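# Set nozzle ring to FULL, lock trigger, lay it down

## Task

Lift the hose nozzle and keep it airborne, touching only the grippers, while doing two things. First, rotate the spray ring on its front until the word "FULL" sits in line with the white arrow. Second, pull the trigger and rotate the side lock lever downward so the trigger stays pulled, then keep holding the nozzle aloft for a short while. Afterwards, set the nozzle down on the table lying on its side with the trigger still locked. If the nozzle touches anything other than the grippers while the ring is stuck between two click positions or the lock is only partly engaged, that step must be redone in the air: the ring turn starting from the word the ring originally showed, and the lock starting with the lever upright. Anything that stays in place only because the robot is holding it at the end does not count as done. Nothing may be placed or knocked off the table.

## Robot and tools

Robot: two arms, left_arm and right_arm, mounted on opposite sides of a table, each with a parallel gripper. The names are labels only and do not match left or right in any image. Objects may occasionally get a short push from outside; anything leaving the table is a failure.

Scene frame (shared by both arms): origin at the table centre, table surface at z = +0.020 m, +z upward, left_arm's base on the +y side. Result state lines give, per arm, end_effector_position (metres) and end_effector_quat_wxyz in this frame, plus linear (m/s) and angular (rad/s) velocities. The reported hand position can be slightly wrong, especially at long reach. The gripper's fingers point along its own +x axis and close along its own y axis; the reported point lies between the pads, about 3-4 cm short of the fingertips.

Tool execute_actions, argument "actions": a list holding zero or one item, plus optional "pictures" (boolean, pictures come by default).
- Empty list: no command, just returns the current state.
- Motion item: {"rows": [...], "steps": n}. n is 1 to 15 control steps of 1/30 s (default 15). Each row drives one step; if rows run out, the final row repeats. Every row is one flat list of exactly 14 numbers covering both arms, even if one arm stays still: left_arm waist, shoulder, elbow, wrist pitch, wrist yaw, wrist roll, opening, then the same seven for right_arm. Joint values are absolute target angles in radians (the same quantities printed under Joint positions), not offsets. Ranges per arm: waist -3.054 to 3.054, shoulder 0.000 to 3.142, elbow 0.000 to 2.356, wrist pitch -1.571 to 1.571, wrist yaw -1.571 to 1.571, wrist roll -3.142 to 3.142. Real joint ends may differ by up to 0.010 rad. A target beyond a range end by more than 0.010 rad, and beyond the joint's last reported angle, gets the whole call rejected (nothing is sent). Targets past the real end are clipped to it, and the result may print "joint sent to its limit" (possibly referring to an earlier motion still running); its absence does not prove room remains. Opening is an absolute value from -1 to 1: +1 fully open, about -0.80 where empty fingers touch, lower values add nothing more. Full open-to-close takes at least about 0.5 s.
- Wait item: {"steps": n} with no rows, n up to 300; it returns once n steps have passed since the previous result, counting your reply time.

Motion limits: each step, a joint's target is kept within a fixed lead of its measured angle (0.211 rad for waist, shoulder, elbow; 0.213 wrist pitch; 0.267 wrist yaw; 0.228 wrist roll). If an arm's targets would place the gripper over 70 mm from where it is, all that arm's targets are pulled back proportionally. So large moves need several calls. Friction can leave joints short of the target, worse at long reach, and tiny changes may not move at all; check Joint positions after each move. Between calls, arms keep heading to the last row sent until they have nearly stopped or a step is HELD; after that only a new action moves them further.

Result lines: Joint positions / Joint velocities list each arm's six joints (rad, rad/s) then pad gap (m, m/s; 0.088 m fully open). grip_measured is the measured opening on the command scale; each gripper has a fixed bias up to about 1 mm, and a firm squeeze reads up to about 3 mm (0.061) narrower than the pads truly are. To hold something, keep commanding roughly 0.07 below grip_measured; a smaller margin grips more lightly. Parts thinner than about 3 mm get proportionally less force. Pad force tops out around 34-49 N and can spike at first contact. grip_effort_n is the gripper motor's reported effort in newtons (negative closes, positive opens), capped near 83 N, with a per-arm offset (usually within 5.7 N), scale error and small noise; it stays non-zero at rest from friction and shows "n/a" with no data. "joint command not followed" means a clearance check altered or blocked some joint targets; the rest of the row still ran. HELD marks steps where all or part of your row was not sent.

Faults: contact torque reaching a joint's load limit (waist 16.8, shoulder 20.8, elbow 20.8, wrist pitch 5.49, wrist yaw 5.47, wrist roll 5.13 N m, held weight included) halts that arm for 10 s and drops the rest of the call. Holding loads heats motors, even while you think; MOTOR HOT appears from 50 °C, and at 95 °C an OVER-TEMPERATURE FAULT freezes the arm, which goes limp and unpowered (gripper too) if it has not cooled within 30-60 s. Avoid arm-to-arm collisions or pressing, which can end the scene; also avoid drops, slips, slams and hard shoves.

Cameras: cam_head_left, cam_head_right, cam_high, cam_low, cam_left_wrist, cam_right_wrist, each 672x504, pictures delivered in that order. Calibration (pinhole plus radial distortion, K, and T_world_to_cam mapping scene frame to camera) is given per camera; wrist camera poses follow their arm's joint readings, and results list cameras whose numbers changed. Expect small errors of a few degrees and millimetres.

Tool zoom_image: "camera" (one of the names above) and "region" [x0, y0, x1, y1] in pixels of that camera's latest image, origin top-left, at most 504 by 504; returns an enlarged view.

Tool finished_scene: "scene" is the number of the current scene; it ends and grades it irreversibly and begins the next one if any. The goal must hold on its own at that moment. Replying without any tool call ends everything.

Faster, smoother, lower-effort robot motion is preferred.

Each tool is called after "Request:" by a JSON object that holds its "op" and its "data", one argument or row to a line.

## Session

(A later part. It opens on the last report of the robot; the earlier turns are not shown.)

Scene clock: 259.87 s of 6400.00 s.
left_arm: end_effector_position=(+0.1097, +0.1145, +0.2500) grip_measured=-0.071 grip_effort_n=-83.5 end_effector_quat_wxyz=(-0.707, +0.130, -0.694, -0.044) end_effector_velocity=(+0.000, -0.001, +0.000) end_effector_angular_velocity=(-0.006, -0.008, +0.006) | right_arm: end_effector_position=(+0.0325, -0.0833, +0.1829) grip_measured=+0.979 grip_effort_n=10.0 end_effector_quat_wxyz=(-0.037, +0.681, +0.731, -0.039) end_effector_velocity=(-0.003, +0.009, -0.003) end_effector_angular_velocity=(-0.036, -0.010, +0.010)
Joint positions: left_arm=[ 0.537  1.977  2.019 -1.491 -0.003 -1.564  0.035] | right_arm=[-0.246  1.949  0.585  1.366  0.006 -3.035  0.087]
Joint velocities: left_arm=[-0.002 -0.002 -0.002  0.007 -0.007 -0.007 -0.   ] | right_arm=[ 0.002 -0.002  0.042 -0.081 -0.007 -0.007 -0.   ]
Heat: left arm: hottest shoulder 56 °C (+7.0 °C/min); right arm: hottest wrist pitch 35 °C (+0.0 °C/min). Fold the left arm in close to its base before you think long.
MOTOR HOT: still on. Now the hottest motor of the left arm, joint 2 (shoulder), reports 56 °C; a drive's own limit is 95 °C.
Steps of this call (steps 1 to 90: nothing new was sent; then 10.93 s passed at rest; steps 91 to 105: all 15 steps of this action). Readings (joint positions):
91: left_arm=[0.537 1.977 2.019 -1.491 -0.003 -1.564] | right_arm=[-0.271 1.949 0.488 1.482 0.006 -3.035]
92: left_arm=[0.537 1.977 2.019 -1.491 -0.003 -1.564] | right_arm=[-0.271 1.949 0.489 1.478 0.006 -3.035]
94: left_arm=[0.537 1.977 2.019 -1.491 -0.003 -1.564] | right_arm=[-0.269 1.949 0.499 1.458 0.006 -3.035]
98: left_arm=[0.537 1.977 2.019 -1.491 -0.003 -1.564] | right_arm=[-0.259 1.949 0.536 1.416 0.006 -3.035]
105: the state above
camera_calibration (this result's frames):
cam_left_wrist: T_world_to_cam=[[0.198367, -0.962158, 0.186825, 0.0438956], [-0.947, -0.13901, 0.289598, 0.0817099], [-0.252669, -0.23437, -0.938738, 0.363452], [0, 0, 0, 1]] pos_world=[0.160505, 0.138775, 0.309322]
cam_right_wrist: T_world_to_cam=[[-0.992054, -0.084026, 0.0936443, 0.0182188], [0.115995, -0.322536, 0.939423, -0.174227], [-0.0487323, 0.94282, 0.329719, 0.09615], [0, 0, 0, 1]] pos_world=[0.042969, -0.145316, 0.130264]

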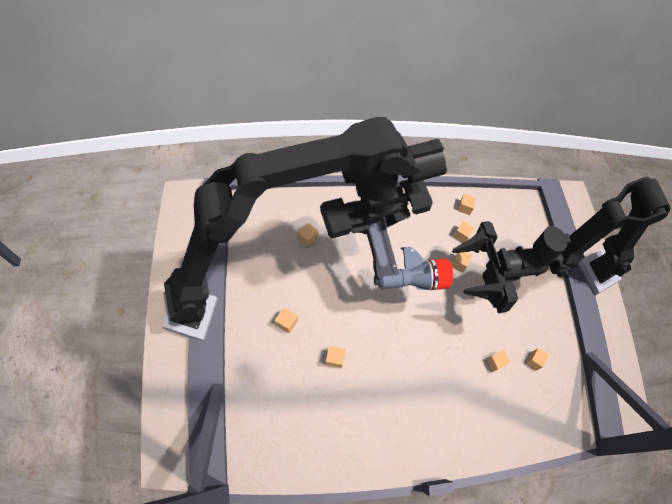

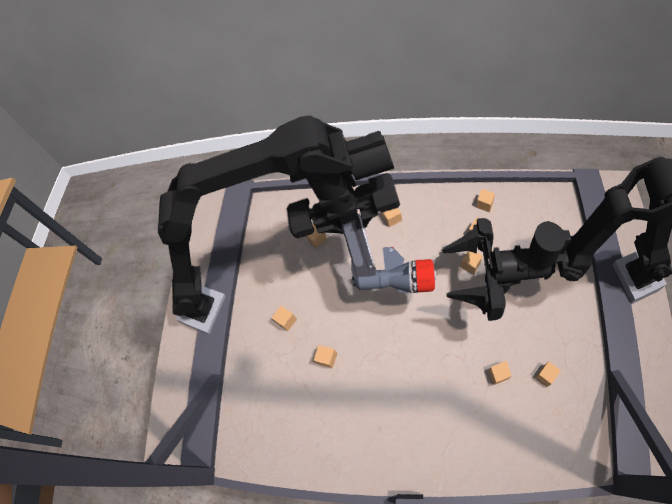

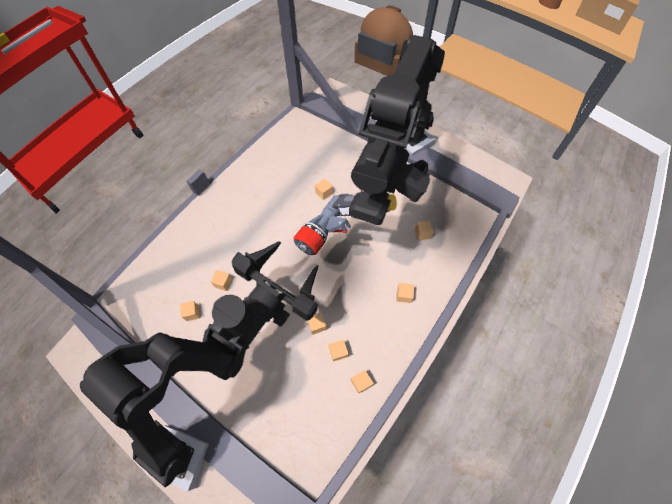

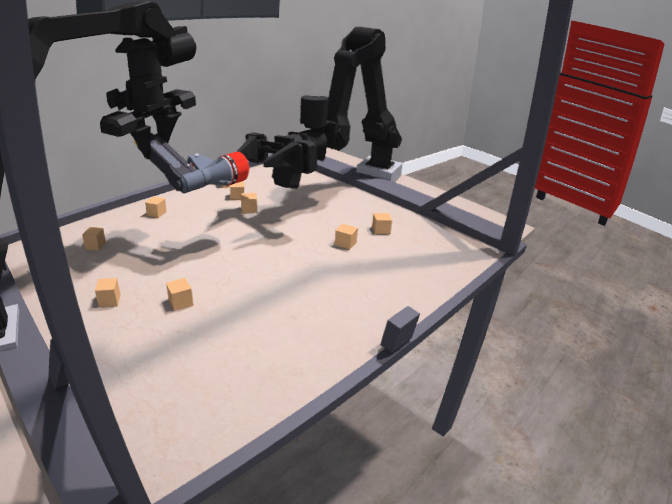

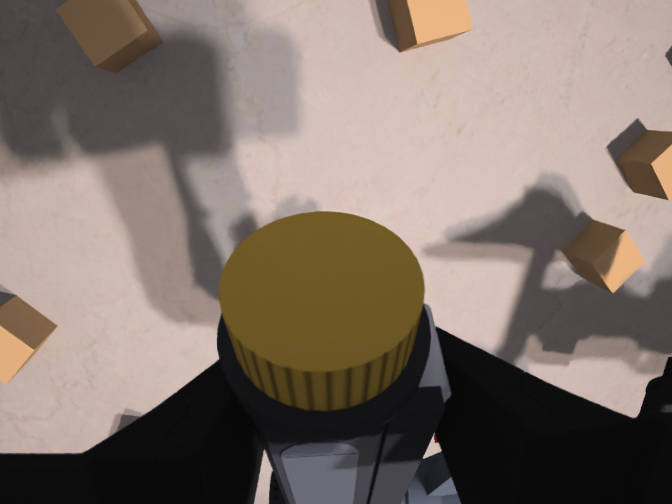

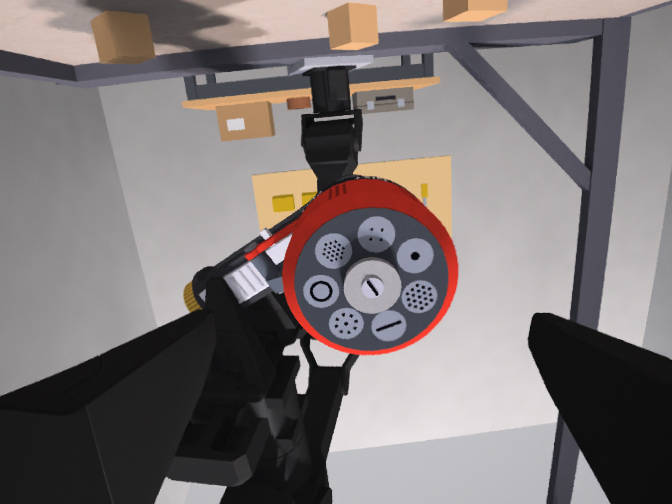

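Request:
{"op": "execute_actions", "data": {
  "actions": [
    {"rows": [[0.539,1.955,2.020,-1.490,0,-1.559,-0.14,-0.243,1.960,0.603,1.350,0,-3.040,1],[0.539,1.955,2.020,-1.490,0,-1.559,-0.14,-0.242,1.965,0.614,1.344,0,-3.040,1],[0.539,1.955,2.020,-1.490,0,-1.559,-0.14,-0.242,1.970,0.625,1.338,0,-3.040,1],[0.539,1.955,2.020,-1.490,0,-1.559,-0.14,-0.242,1.975,0.636,1.332,0,-3.040,1],[0.539,1.955,2.020,-1.490,0,-1.559,-0.14,-0.241,1.980,0.647,1.326,0,-3.040,1],[0.539,1.955,2.020,-1.490,0,-1.559,-0.14,-0.241,1.985,0.658,1.320,0,-3.040,1],[0.539,1.955,2.020,-1.490,0,-1.559,-0.14,-0.241,1.990,0.669,1.314,0,-3.040,1],[0.539,1.955,2.020,-1.490,0,-1.559,-0.14,-0.240,1.995,0.680,1.308,0,-3.040,1],[0.539,1.955,2.020,-1.490,0,-1.559,-0.14,-0.240,2.000,0.691,1.302,0,-3.040,1],[0.539,1.955,2.020,-1.490,0,-1.559,-0.14,-0.240,2.005,0.702,1.296,0,-3.040,1],[0.539,1.955,2.020,-1.490,0,-1.559,-0.14,-0.240,2.010,0.713,1.290,0,-3.040,1],[0.539,1.955,2.020,-1.490,0,-1.559,-0.14,-0.240,2.015,0.724,1.284,0,-3.040,1],[0.539,1.955,2.020,-1.490,0,-1.559,-0.14,-0.240,2.019,0.734,1.278,0,-3.040,1],[0.539,1.955,2.020,-1.490,0,-1.559,-0.14,-0.240,2.022,0.742,1.272,0,-3.040,1]], "steps": 15}
  ],
  "pictures": false
}}

Request:
{"op": "execute_actions", "data": {
  "actions": [
    {"steps": 10}
  ]
}}

Scene clock: 268.23 s of 6400.00 s.
left_arm: end_effector_position=(+0.1097, +0.1145, +0.2500) grip_measured=-0.071 grip_effort_n=-83.5 end_effector_quat_wxyz=(-0.707, +0.130, -0.694, -0.044) end_effector_velocity=(+0.001, -0.002, +0.002) end_effector_angular_velocity=(-0.010, -0.011, -0.009) | right_arm: end_effector_position=(+0.0286, -0.0521, +0.1877) grip_measured=+0.979 grip_effort_n=10.0 end_effector_quat_wxyz=(-0.038, +0.679, +0.732, -0.038) end_effector_velocity=(-0.004, +0.049, +0.012) end_effector_angular_velocity=(+0.022, -0.006, +0.005)
Joint positions: left_arm=[ 0.537  1.977  2.019 -1.491 -0.003 -1.564  0.035] | right_arm=[-0.243  2.003  0.721  1.285  0.006 -3.035  0.087]
Joint velocities: left_arm=[-0.002 -0.002  0.002  0.007 -0.007  0.007 -0.   ] | right_arm=[-0.002  0.085  0.217 -0.11  -0.007 -0.007  0.   ]
Heat: left arm: hottest shoulder 56 °C (+4.1 °C/min); right arm: hottest wrist pitch 35 °C (+0.0 °C/min). Fold the left arm in close to its base before you think long.
MOTOR HOT: still on. Now the hottest motor of the left arm, joint 2 (shoulder), reports 56 °C; a drive's own limit is 95 °C.
Steps of this call (steps 1 to 15: the robot went on to your last target; steps 16 to 90: nothing new was sent; then 4.87 s passed at rest; steps 91 to 105: all 15 steps of this action). Readings (joint positions):
91: left_arm=[0.537 1.977 2.019 -1.491 -0.003 -1.564] | right_arm=[-0.246 1.949 0.588 1.358 0.006 -3.035]
92: left_arm=[0.537 1.977 2.019 -1.491 -0.003 -1.564] | right_arm=[-0.246 1.950 0.592 1.355 0.006 -3.035]
94: left_arm=[0.537 1.977 2.019 -1.491 -0.003 -1.564] | right_arm=[-0.245 1.953 0.607 1.347 0.006 -3.035]
98: left_arm=[0.537 1.977 2.019 -1.491 -0.003 -1.564] | right_arm=[-0.244 1.970 0.650 1.326 0.006 -3.035]
105: the state above

Scene clock: 268.57 s of 6400.00 s.
left_arm: end_effector_position=(+0.1097, +0.1145, +0.2500) grip_measured=-0.071 grip_effort_n=-83.5 end_effector_quat_wxyz=(-0.707, +0.130, -0.694, -0.044) end_effector_velocity=(-0.003, +0.002, +0.000) end_effector_angular_velocity=(+0.005, +0.010, +0.004) | right_arm: end_effector_position=(+0.0284, -0.0491, +0.1882) grip_measured=+0.979 grip_effort_n=10.0 end_effector_quat_wxyz=(-0.038, +0.679, +0.732, -0.038) end_effector_velocity=(-0.002, -0.001, -0.005) end_effector_angular_velocity=(-0.021, -0.009, +0.020)
Joint positions: left_arm=[ 0.537  1.977  2.019 -1.491 -0.003 -1.564  0.035] | right_arm=[-0.243  2.008  0.735  1.276  0.006 -3.035  0.087]
Joint velocities: left_arm=[-0.002 -0.002 -0.002 -0.007  0.007 -0.007 -0.   ] | right_arm=[-0.002 -0.002 -0.002 -0.022 -0.022 -0.007  0.   ]
Heat: left arm: hottest shoulder 56 °C (+4.0 °C/min); right arm: hottest wrist pitch 35 °C (+0.0 °C/min). Fold the left arm in close to its base before you think long.
MOTOR HOT: still on. Now the hottest motor of the left arm, joint 2 (shoulder), reports 56 °C; a drive's own limit is 95 °C.
Steps of this call (steps 1 to 10: the robot went on to your last target). Readings (joint positions):
1: left_arm=[0.537 1.977 2.019 -1.491 -0.003 -1.564] | right_arm=[-0.243 2.005 0.727 1.282 0.006 -3.035]
2: left_arm=[0.537 1.977 2.019 -1.491 -0.003 -1.564] | right_arm=[-0.243 2.006 0.730 1.281 0.006 -3.035]
4: left_arm=[0.537 1.977 2.019 -1.491 -0.003 -1.564] | right_arm=[-0.243 2.006 0.733 1.279 0.006 -3.035]
8: left_arm=[0.537 1.977 2.019 -1.491 -0.003 -1.564] | right_arm=[-0.243 2.007 0.734 1.277 0.006 -3.035]
10: the state above
camera_calibration (this result's frames):
cam_left_wrist: T_world_to_cam=[[0.198367, -0.962158, 0.186825, 0.0438956], [-0.947, -0.13901, 0.289598, 0.0817099], [-0.252669, -0.23437, -0.938738, 0.363452], [0, 0, 0, 1]] pos_world=[0.160505, 0.138775, 0.309322]
cam_right_wrist: T_world_to_cam=[[-0.991775, -0.0872668, 0.0936265, 0.0163672], [0.11715, -0.324323, 0.938664, -0.167657], [-0.051549, 0.941913, 0.331879, 0.0615165], [0, 0, 0, 1]] pos_world=[0.0390448, -0.11089, 0.135426]

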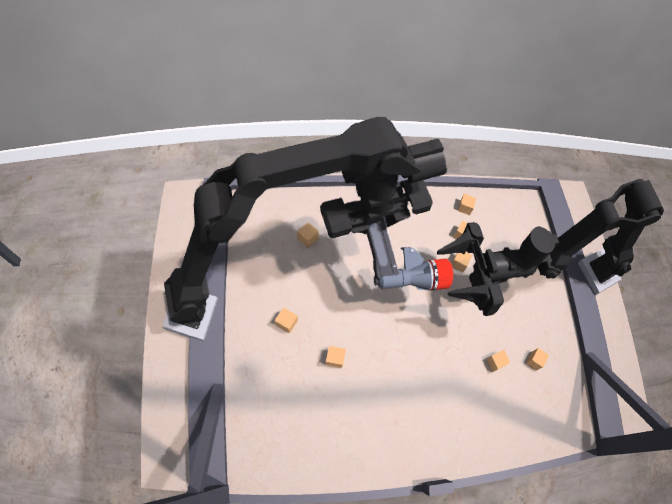

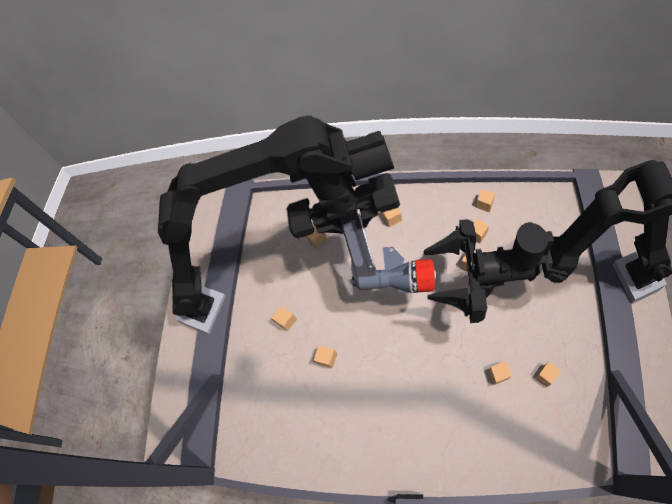

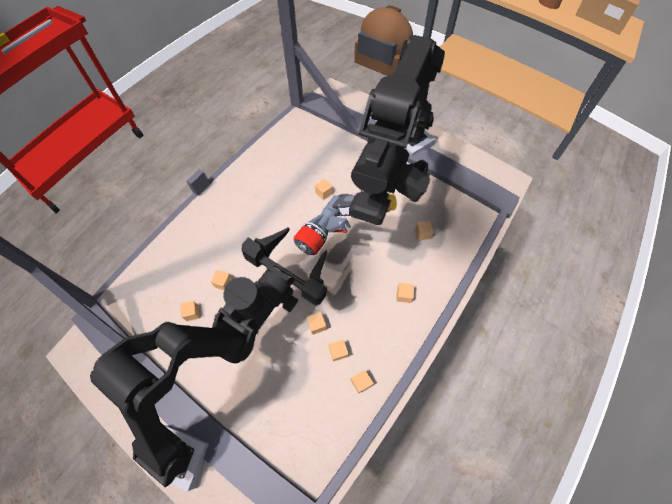

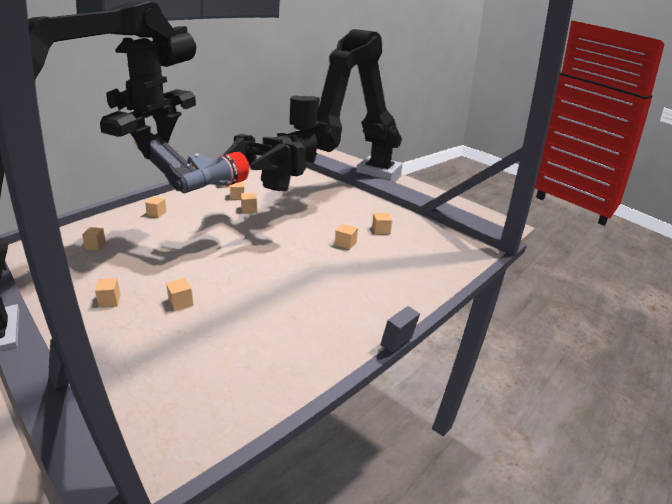

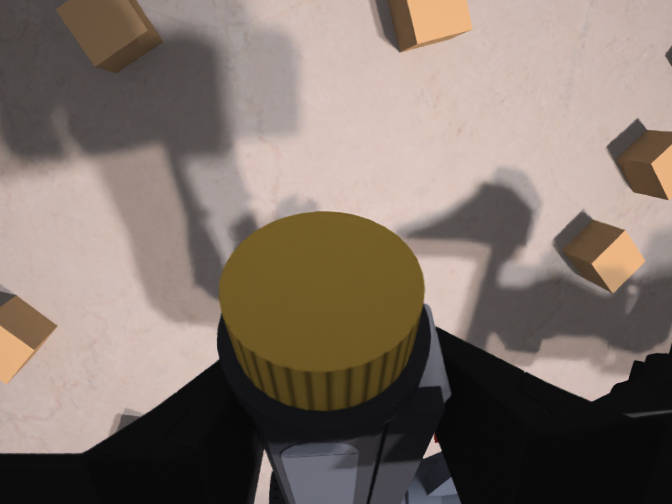

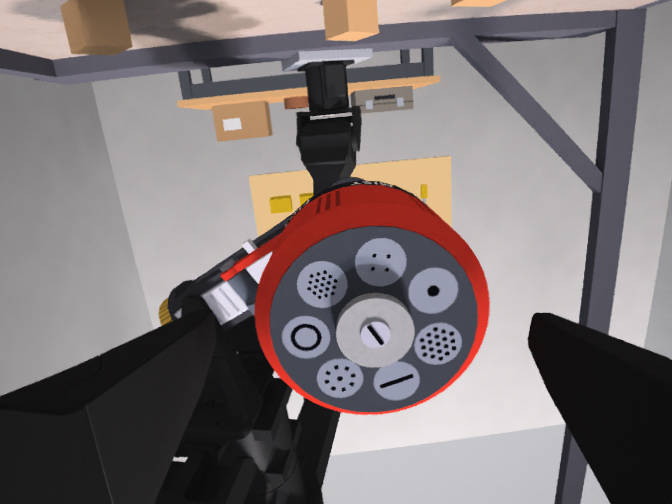

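Request:
{"op": "zoom_image", "data": {
  "camera": "cam_head_right",
  "region": [340, 210, 500, 330]
}}

Region (340, 210, 500, 330) of cam_head_right's 672x504 image, scaled by 3.150, with more detail than that image has; it fills the top 378 rows of this view, and the rest is white.

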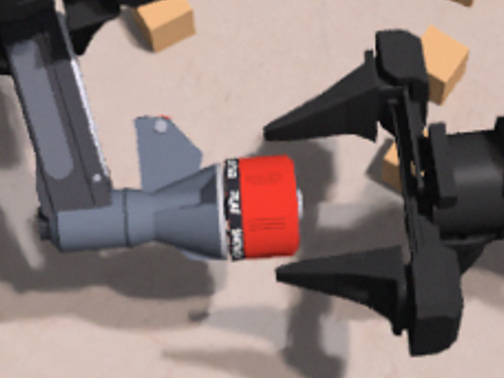

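Request:
{"op": "execute_actions", "data": {
  "actions": [
    {"rows": [[0.539,1.955,2.020,-1.490,0,-1.559,-0.14,-0.240,2.025,0.747,1.270,0,-3.040,1],[0.539,1.955,2.020,-1.490,0,-1.559,-0.14,-0.240,2.028,0.753,1.268,0,-3.040,1],[0.539,1.955,2.020,-1.490,0,-1.559,-0.14,-0.240,2.032,0.759,1.266,0,-3.040,1],[0.539,1.955,2.020,-1.490,0,-1.559,-0.14,-0.240,2.036,0.765,1.263,0,-3.040,1],[0.539,1.955,2.020,-1.490,0,-1.559,-0.14,-0.240,2.040,0.771,1.260,0,-3.040,0.9],[0.539,1.955,2.020,-1.490,0,-1.559,-0.14,-0.240,2.043,0.777,1.257,0,-3.040,0.8],[0.539,1.955,2.020,-1.490,0,-1.559,-0.14,-0.240,2.046,0.782,1.255,0,-3.040,0.7],[0.539,1.955,2.020,-1.490,0,-1.559,-0.14,-0.240,2.048,0.786,1.254,0,-3.040,0.62],[0.539,1.955,2.020,-1.490,0,-1.559,-0.14,-0.240,2.048,0.786,1.254,0,-3.040,0.55],[0.539,1.955,2.020,-1.490,0,-1.559,-0.14,-0.240,2.048,0.786,1.254,0,-3.040,0.50],[0.539,1.955,2.020,-1.490,0,-1.559,-0.14,-0.240,2.048,0.786,1.254,0,-3.040,0.46]], "steps": 15}
  ]
}}

Scene clock: 279.03 s of 6400.00 s.
left_arm: end_effector_position=(+0.1097, +0.1145, +0.2500) grip_measured=-0.071 grip_effort_n=-83.5 end_effector_quat_wxyz=(-0.707, +0.130, -0.694, -0.044) end_effector_velocity=(-0.000, +0.002, +0.000) end_effector_angular_velocity=(+0.008, -0.003, +0.020) | right_arm: end_effector_position=(+0.0274, -0.0392, +0.1879) grip_measured=+0.490 grip_effort_n=-18.4 end_effector_quat_wxyz=(-0.038, +0.679, +0.732, -0.038) end_effector_velocity=(-0.007, +0.001, -0.000) end_effector_angular_velocity=(-0.002, -0.008, +0.039)
Joint positions: left_arm=[ 0.537  1.977  2.019 -1.491 -0.003 -1.564  0.035] | right_arm=[-0.242  2.033  0.778  1.259  0.006 -3.035  0.063]
Joint velocities: left_arm=[-0.002 -0.002 -0.002 -0.007 -0.007 -0.022 -0.   ] | right_arm=[ 0.002  0.002  0.007 -0.007 -0.037 -0.007 -0.017]
Heat: left arm: hottest shoulder 55 °C (+0.0 °C/min); right arm: hottest wrist pitch 35 °C (-1.0 °C/min). Fold the left arm in close to its base before you think long.
MOTOR HOT: still on. Now the hottest motor of the left arm, joint 2 (shoulder), reports 55 °C; a drive's own limit is 95 °C.
Steps of this call (steps 1 to 30: the robot went on to your last target; steps 31 to 90: nothing new was sent; then 6.97 s passed at rest; steps 91 to 105: all 15 steps of this action). Readings (joint positions):
91: left_arm=[0.537 1.977 2.019 -1.491 -0.003 -1.564] | right_arm=[-0.243 2.008 0.735 1.276 0.006 -3.035]
92: left_arm=[0.537 1.977 2.019 -1.491 -0.003 -1.564] | right_arm=[-0.243 2.009 0.738 1.275 0.006 -3.035]
94: left_arm=[0.537 1.977 2.019 -1.491 -0.003 -1.564] | right_arm=[-0.242 2.014 0.747 1.272 0.006 -3.035]
98: left_arm=[0.537 1.977 2.019 -1.491 -0.003 -1.564] | right_arm=[-0.242 2.027 0.768 1.262 0.006 -3.035]
105: the state above
camera_calibration (this result's frames):
cam_left_wrist: T_world_to_cam=[[0.198367, -0.962158, 0.186825, 0.0438956], [-0.947, -0.13901, 0.289598, 0.0817099], [-0.252669, -0.23437, -0.938738, 0.363452], [0, 0, 0, 1]] pos_world=[0.160505, 0.138775, 0.309322]
cam_right_wrist: T_world_to_cam=[[-0.991736, -0.0877163, 0.0936205, 0.0162719], [0.117331, -0.324992, 0.93841, -0.164023], [-0.051888, 0.94164, 0.332598, 0.0521251], [0, 0, 0, 1]] pos_world=[0.0380871, -0.100962, 0.135061]

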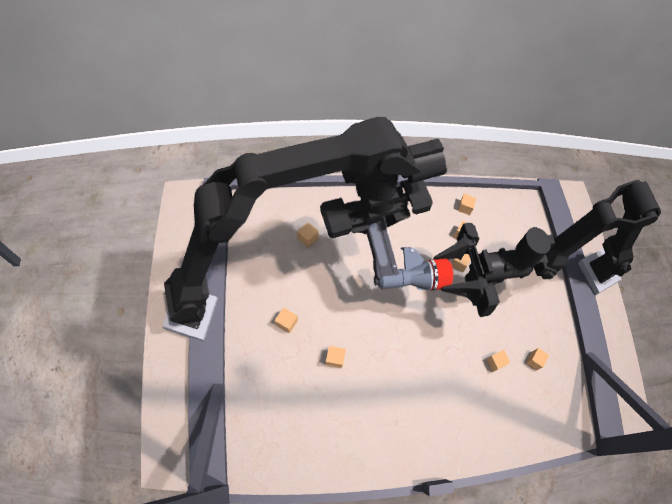

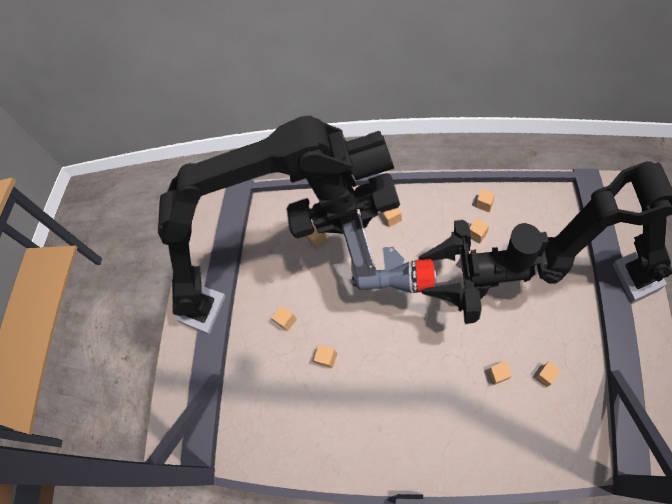

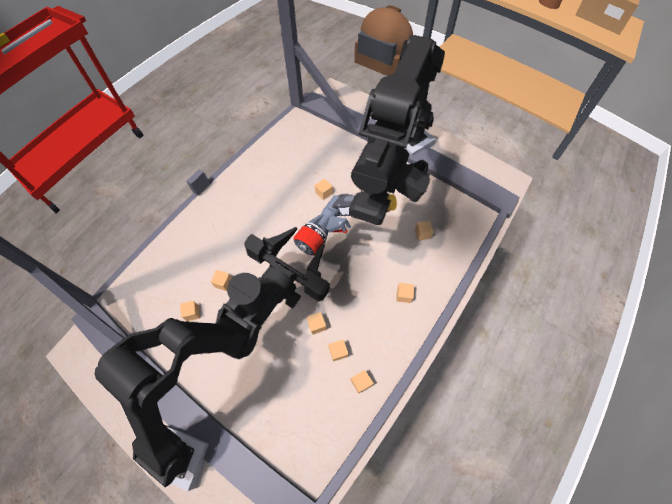

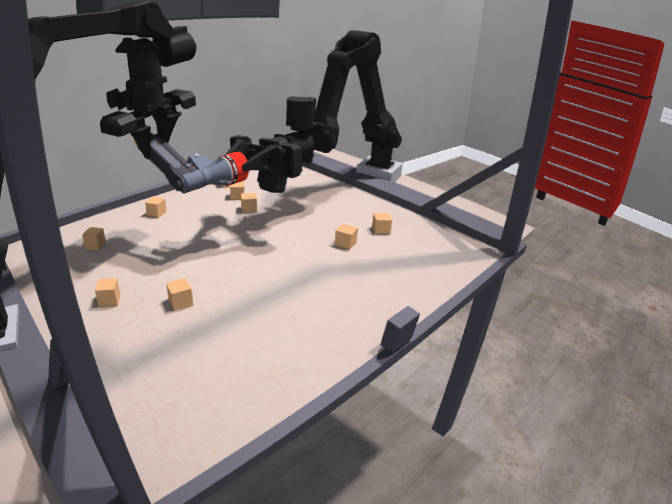

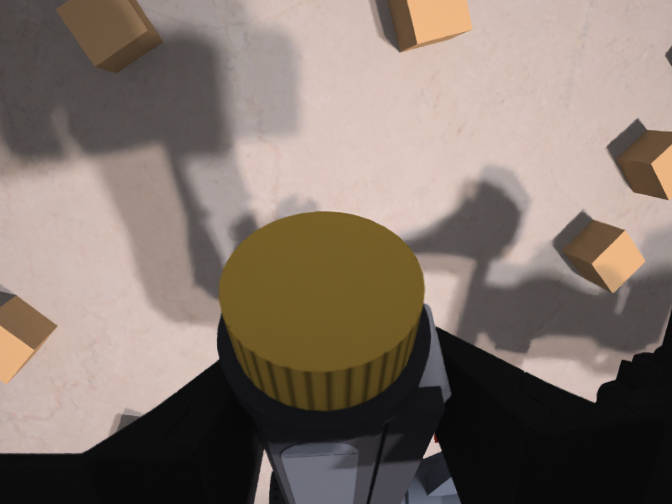

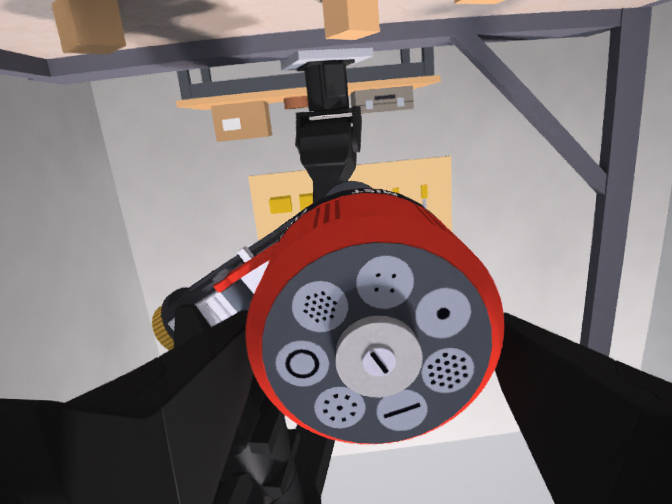

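Well centred. Close gently on the ring.

Request:
{"op": "execute_actions", "data": {
  "actions": [
    {"rows": [[0.539,1.955,2.020,-1.490,0,-1.559,-0.14,-0.240,2.048,0.786,1.254,0,-3.040,0.44],[0.539,1.955,2.020,-1.490,0,-1.559,-0.14,-0.240,2.048,0.786,1.254,0,-3.040,0.42],[0.539,1.955,2.020,-1.490,0,-1.559,-0.14,-0.240,2.048,0.786,1.254,0,-3.040,0.40],[0.539,1.955,2.020,-1.490,0,-1.559,-0.14,-0.240,2.048,0.786,1.254,0,-3.040,0.38],[0.539,1.955,2.020,-1.490,0,-1.559,-0.14,-0.240,2.048,0.786,1.254,0,-3.040,0.36],[0.539,1.955,2.020,-1.490,0,-1.559,-0.14,-0.240,2.048,0.786,1.254,0,-3.040,0.345],[0.539,1.955,2.020,-1.490,0,-1.559,-0.14,-0.240,2.048,0.786,1.254,0,-3.040,0.33],[0.539,1.955,2.020,-1.490,0,-1.559,-0.14,-0.240,2.048,0.786,1.254,0,-3.040,0.315],[0.539,1.955,2.020,-1.490,0,-1.559,-0.14,-0.240,2.048,0.786,1.254,0,-3.040,0.30],[0.539,1.955,2.020,-1.490,0,-1.559,-0.14,-0.240,2.048,0.786,1.254,0,-3.040,0.29],[0.539,1.955,2.020,-1.490,0,-1.559,-0.14,-0.240,2.048,0.786,1.254,0,-3.040,0.28]], "steps": 15}
  ],
  "pictures": false
}}

Scene clock: 283.17 s of 6400.00 s.
left_arm: end_effector_position=(+0.1093, +0.1146, +0.2499) grip_measured=-0.071 grip_effort_n=-83.5 end_effector_quat_wxyz=(-0.707, +0.128, -0.694, -0.043) end_effector_velocity=(-0.003, +0.005, -0.000) end_effector_angular_velocity=(+0.019, +0.013, +0.004) | right_arm: end_effector_position=(+0.0276, -0.0388, +0.1878) grip_measured=+0.319 grip_effort_n=-83.5 end_effector_quat_wxyz=(-0.037, +0.679, +0.732, -0.037) end_effector_velocity=(+0.000, -0.001, -0.001) end_effector_angular_velocity=(-0.006, -0.023, +0.005)
Joint positions: left_arm=[ 0.537  1.977  2.019 -1.491 -0.002 -1.561  0.035] | right_arm=[-0.243  2.034  0.78   1.258  0.006 -3.036  0.055]
Joint velocities: left_arm=[-0.002 -0.002 -0.002 -0.022  0.007 -0.007 -0.   ] | right_arm=[-0.002 -0.002 -0.002 -0.007 -0.007 -0.022 -0.   ]
Heat: left arm: hottest shoulder 55 °C (-1.0 °C/min); right arm: hottest wrist pitch 35 °C (-1.0 °C/min). Fold the left arm in close to its base before you think long.
MOTOR HOT: still on. Now the hottest motor of the left arm, joint 2 (shoulder), reports 55 °C; a drive's own limit is 95 °C.
Steps of this call (steps 1 to 15: the robot went on to your last target; steps 16 to 90: nothing new was sent; then 0.63 s passed at rest; steps 91 to 105: all 15 steps of this action). Readings (joint positions):
91: left_arm=[0.537 1.977 2.019 -1.491 -0.003 -1.564] | right_arm=[-0.242 2.033 0.779 1.258 0.006 -3.035]
92: left_arm=[0.537 1.977 2.019 -1.491 -0.003 -1.564] | right_arm=[-0.242 2.033 0.779 1.258 0.006 -3.035]
94: left_arm=[0.537 1.977 2.019 -1.491 -0.003 -1.563] | right_arm=[-0.242 2.033 0.779 1.258 0.006 -3.035]
98: left_arm=[0.537 1.977 2.019 -1.491 -0.002 -1.561] | right_arm=[-0.243 2.033 0.780 1.258 0.006 -3.035]
105: the state above

Request:
{"op": "execute_actions", "data": {
  "actions": [
    {"rows": [[0.539,1.955,2.020,-1.490,0,-1.559,-0.14,-0.240,2.048,0.786,1.254,0,-3.01,0.28],[0.539,1.955,2.020,-1.490,0,-1.559,-0.14,-0.240,2.048,0.786,1.254,0,-2.97,0.28],[0.539,1.955,2.020,-1.490,0,-1.559,-0.14,-0.240,2.048,0.786,1.254,0,-2.92,0.28],[0.539,1.955,2.020,-1.490,0,-1.559,-0.14,-0.240,2.048,0.786,1.254,0,-2.87,0.28],[0.539,1.955,2.020,-1.490,0,-1.559,-0.14,-0.240,2.048,0.786,1.254,0,-2.82,0.28],[0.539,1.955,2.020,-1.490,0,-1.559,-0.14,-0.240,2.048,0.786,1.254,0,-2.77,0.28],[0.539,1.955,2.020,-1.490,0,-1.559,-0.14,-0.240,2.048,0.786,1.254,0,-2.72,0.28],[0.539,1.955,2.020,-1.490,0,-1.559,-0.14,-0.240,2.048,0.786,1.254,0,-2.67,0.28],[0.539,1.955,2.020,-1.490,0,-1.559,-0.14,-0.240,2.048,0.786,1.254,0,-2.62,0.28],[0.539,1.955,2.020,-1.490,0,-1.559,-0.14,-0.240,2.048,0.786,1.254,0,-2.57,0.28],[0.539,1.955,2.020,-1.490,0,-1.559,-0.14,-0.240,2.048,0.786,1.254,0,-2.52,0.28],[0.539,1.955,2.020,-1.490,0,-1.559,-0.14,-0.240,2.048,0.786,1.254,0,-2.47,0.28],[0.539,1.955,2.020,-1.490,0,-1.559,-0.14,-0.240,2.048,0.786,1.254,0,-2.42,0.28],[0.539,1.955,2.020,-1.490,0,-1.559,-0.14,-0.240,2.048,0.786,1.254,0,-2.37,0.28],[0.539,1.955,2.020,-1.490,0,-1.559,-0.14,-0.240,2.048,0.786,1.254,0,-2.32,0.28]], "steps": 15}
  ],
  "pictures": false
}}

Request:
{"op": "execute_actions", "data": {
  "actions": [
    {"rows": [[0.539,1.955,2.020,-1.490,0,-1.559,-0.14,-0.240,2.048,0.786,1.254,0,-2.27,0.28],[0.539,1.955,2.020,-1.490,0,-1.559,-0.14,-0.240,2.048,0.786,1.254,0,-2.22,0.28],[0.539,1.955,2.020,-1.490,0,-1.559,-0.14,-0.240,2.048,0.786,1.254,0,-2.18,0.28],[0.539,1.955,2.020,-1.490,0,-1.559,-0.14,-0.240,2.048,0.786,1.254,0,-2.15,0.28],[0.539,1.955,2.020,-1.490,0,-1.559,-0.14,-0.240,2.048,0.786,1.254,0,-2.135,0.28]], "steps": 12}
  ]
}}

Scene clock: 291.83 s of 6400.00 s.
left_arm: end_effector_position=(+0.1078, +0.1142, +0.2499) grip_measured=-0.071 grip_effort_n=-83.5 end_effector_quat_wxyz=(-0.706, +0.127, -0.696, -0.041) end_effector_velocity=(-0.004, +0.001, +0.000) end_effector_angular_velocity=(+0.006, +0.006, -0.030) | right_arm: end_effector_position=(+0.0279, -0.0387, +0.1879) grip_measured=+0.319 grip_effort_n=-83.5 end_effector_quat_wxyz=(-0.236, +0.639, +0.688, -0.251) end_effector_velocity=(+0.002, +0.001, +0.004) end_effector_angular_velocity=(-0.095, +1.455, +0.006)
Joint positions: left_arm=[ 0.534  1.977  2.019 -1.491  0.001 -1.559  0.035] | right_arm=[-0.244  2.034  0.78   1.258  0.006 -2.438  0.055]
Joint velocities: left_arm=[-0.007 -0.002 -0.002 -0.007  0.007  0.022 -0.   ] | right_arm=[-0.007 -0.002  0.002  0.007 -0.007  1.458 -0.   ]
Heat: left arm: hottest shoulder 55 °C (-3.0 °C/min); right arm: hottest wrist pitch 35 °C (-1.0 °C/min). Fold the left arm in close to its base before you think long.
MOTOR HOT: still on. Now the hottest motor of the left arm, joint 2 (shoulder), reports 55 °C; a drive's own limit is 95 °C.
Steps of this call (steps 1 to 15: the robot went on to your last target; steps 16 to 90: nothing new was sent; then 5.17 s passed at rest; steps 91 to 105: all 15 steps of this action). Readings (joint positions):
91: left_arm=[0.537 1.977 2.019 -1.491 -0.002 -1.561] | right_arm=[-0.243 2.034 0.780 1.258 0.006 -3.034]
92: left_arm=[0.537 1.977 2.019 -1.491 -0.002 -1.561] | right_arm=[-0.243 2.034 0.780 1.258 0.006 -3.018]
94: left_arm=[0.537 1.977 2.019 -1.491 -0.002 -1.561] | right_arm=[-0.243 2.034 0.780 1.258 0.006 -2.959]
98: left_arm=[0.535 1.977 2.019 -1.491 -0.001 -1.560] | right_arm=[-0.243 2.034 0.780 1.258 0.006 -2.780]
105: the state above

Scene clock: 292.23 s of 6400.00 s.
left_arm: end_effector_position=(+0.1074, +0.1141, +0.2499) grip_measured=-0.071 grip_effort_n=-83.5 end_effector_quat_wxyz=(-0.706, +0.126, -0.696, -0.041) end_effector_velocity=(+0.001, +0.005, +0.001) end_effector_angular_velocity=(+0.018, -0.002, +0.011) | right_arm: end_effector_position=(+0.0283, -0.0386, +0.1879) grip_measured=+0.319 grip_effort_n=-83.5 end_effector_quat_wxyz=(-0.327, +0.597, +0.644, -0.349) end_effector_velocity=(-0.002, -0.001, -0.004) end_effector_angular_velocity=(-0.015, +0.036, +0.010)
Joint positions: left_arm=[ 0.533  1.977  2.019 -1.491  0.002 -1.558  0.035] | right_arm=[-0.244  2.034  0.781  1.258  0.006 -2.145  0.055]
Joint velocities: left_arm=[ 0.002 -0.002  0.002 -0.022 -0.007 -0.007 -0.   ] | right_arm=[ 0.002  0.002 -0.002 -0.007 -0.007  0.037 -0.   ]
Heat: left arm: hottest shoulder 55 °C (-3.0 °C/min); right arm: hottest wrist pitch 35 °C (-1.0 °C/min). Fold the left arm in close to its base before you think long.
MOTOR HOT: still on. Now the hottest motor of the left arm, joint 2 (shoulder), reports 55 °C; a drive's own limit is 95 °C.
Steps of this call (steps 1 to 12: all 12 steps of this action). Readings (joint positions):
1: left_arm=[0.534 1.977 2.019 -1.491 0.001 -1.559] | right_arm=[-0.244 2.034 0.780 1.258 0.006 -2.388]
2: left_arm=[0.534 1.977 2.019 -1.491 0.001 -1.559] | right_arm=[-0.244 2.034 0.781 1.258 0.006 -2.340]
4: left_arm=[0.534 1.977 2.019 -1.491 0.002 -1.558] | right_arm=[-0.244 2.034 0.781 1.258 0.006 -2.249]
8: left_arm=[0.533 1.977 2.019 -1.491 0.002 -1.558] | right_arm=[-0.244 2.034 0.781 1.258 0.006 -2.163]
12: the state above
camera_calibration (this result's frames):
cam_left_wrist: T_world_to_cam=[[0.189071, -0.964129, 0.186298, 0.0453018], [-0.947156, -0.128992, 0.293695, 0.0772689], [-0.259129, -0.231982, -0.93757, 0.362863], [0, 0, 0, 1]] pos_world=[0.158649, 0.137821, 0.309076]
cam_right_wrist: T_world_to_cam=[[-0.55113, -0.0569512, 0.832473, -0.132907], [0.810644, -0.273001, 0.518002, -0.102582], [0.197765, 0.960326, 0.196626, 0.0708153], [0, 0, 0, 1]] pos_world=[-0.00409607, -0.10358, 0.149855]

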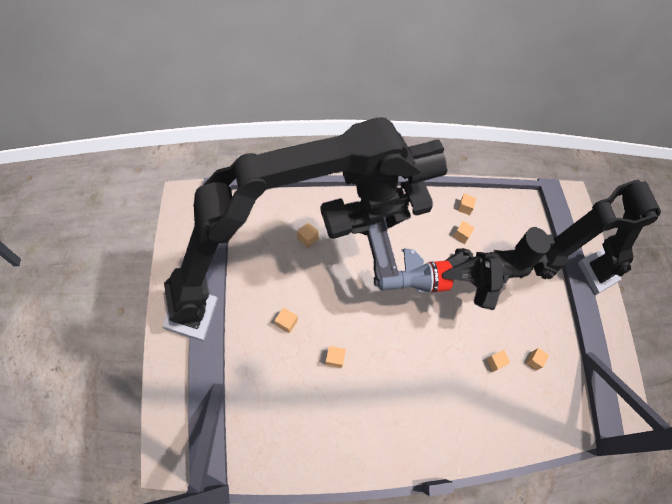

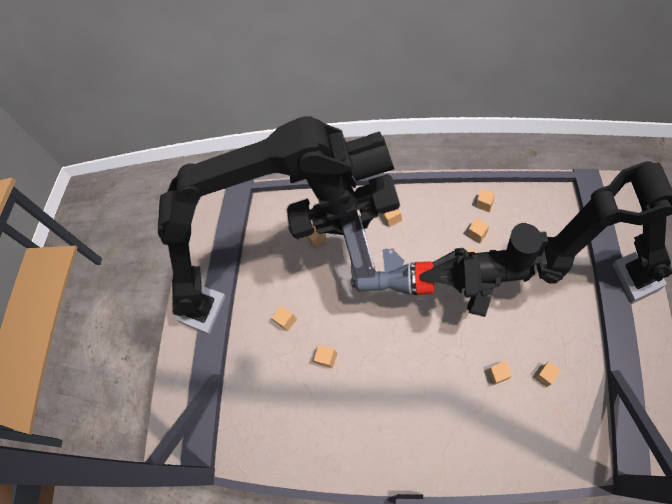

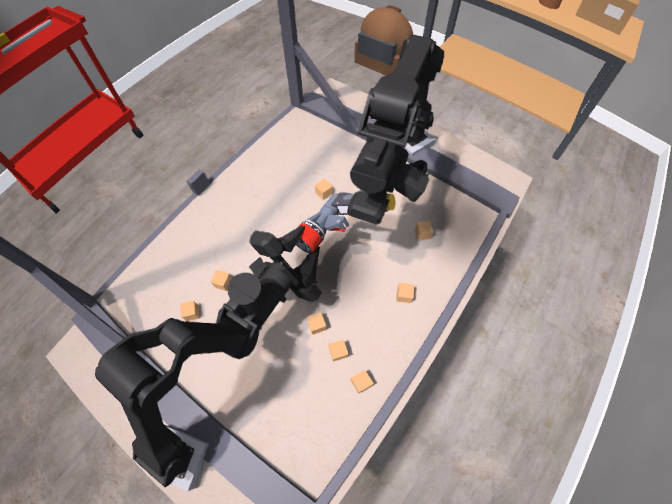

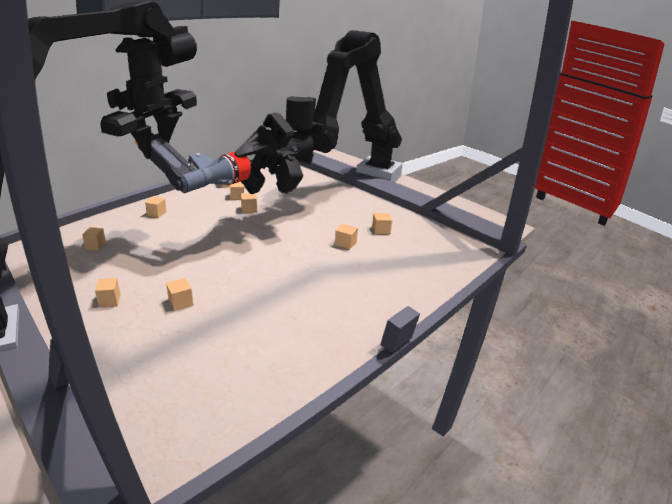

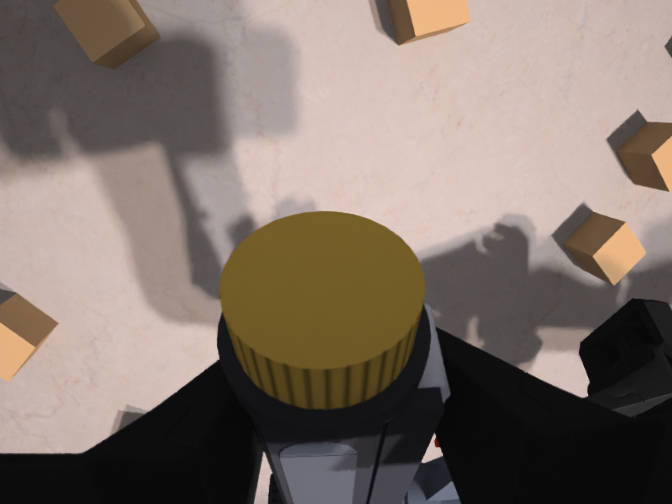

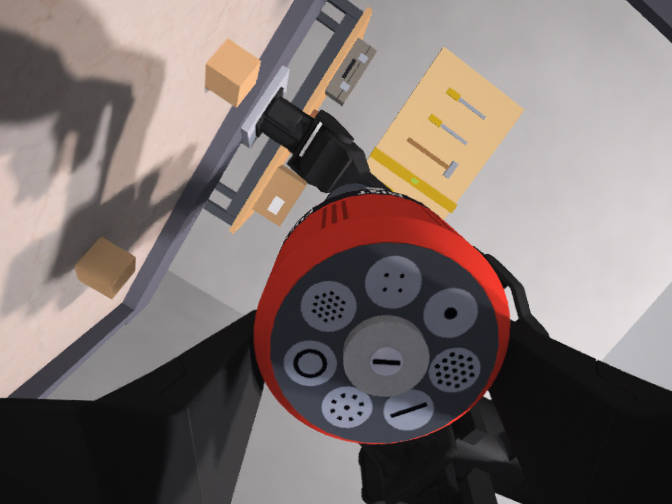

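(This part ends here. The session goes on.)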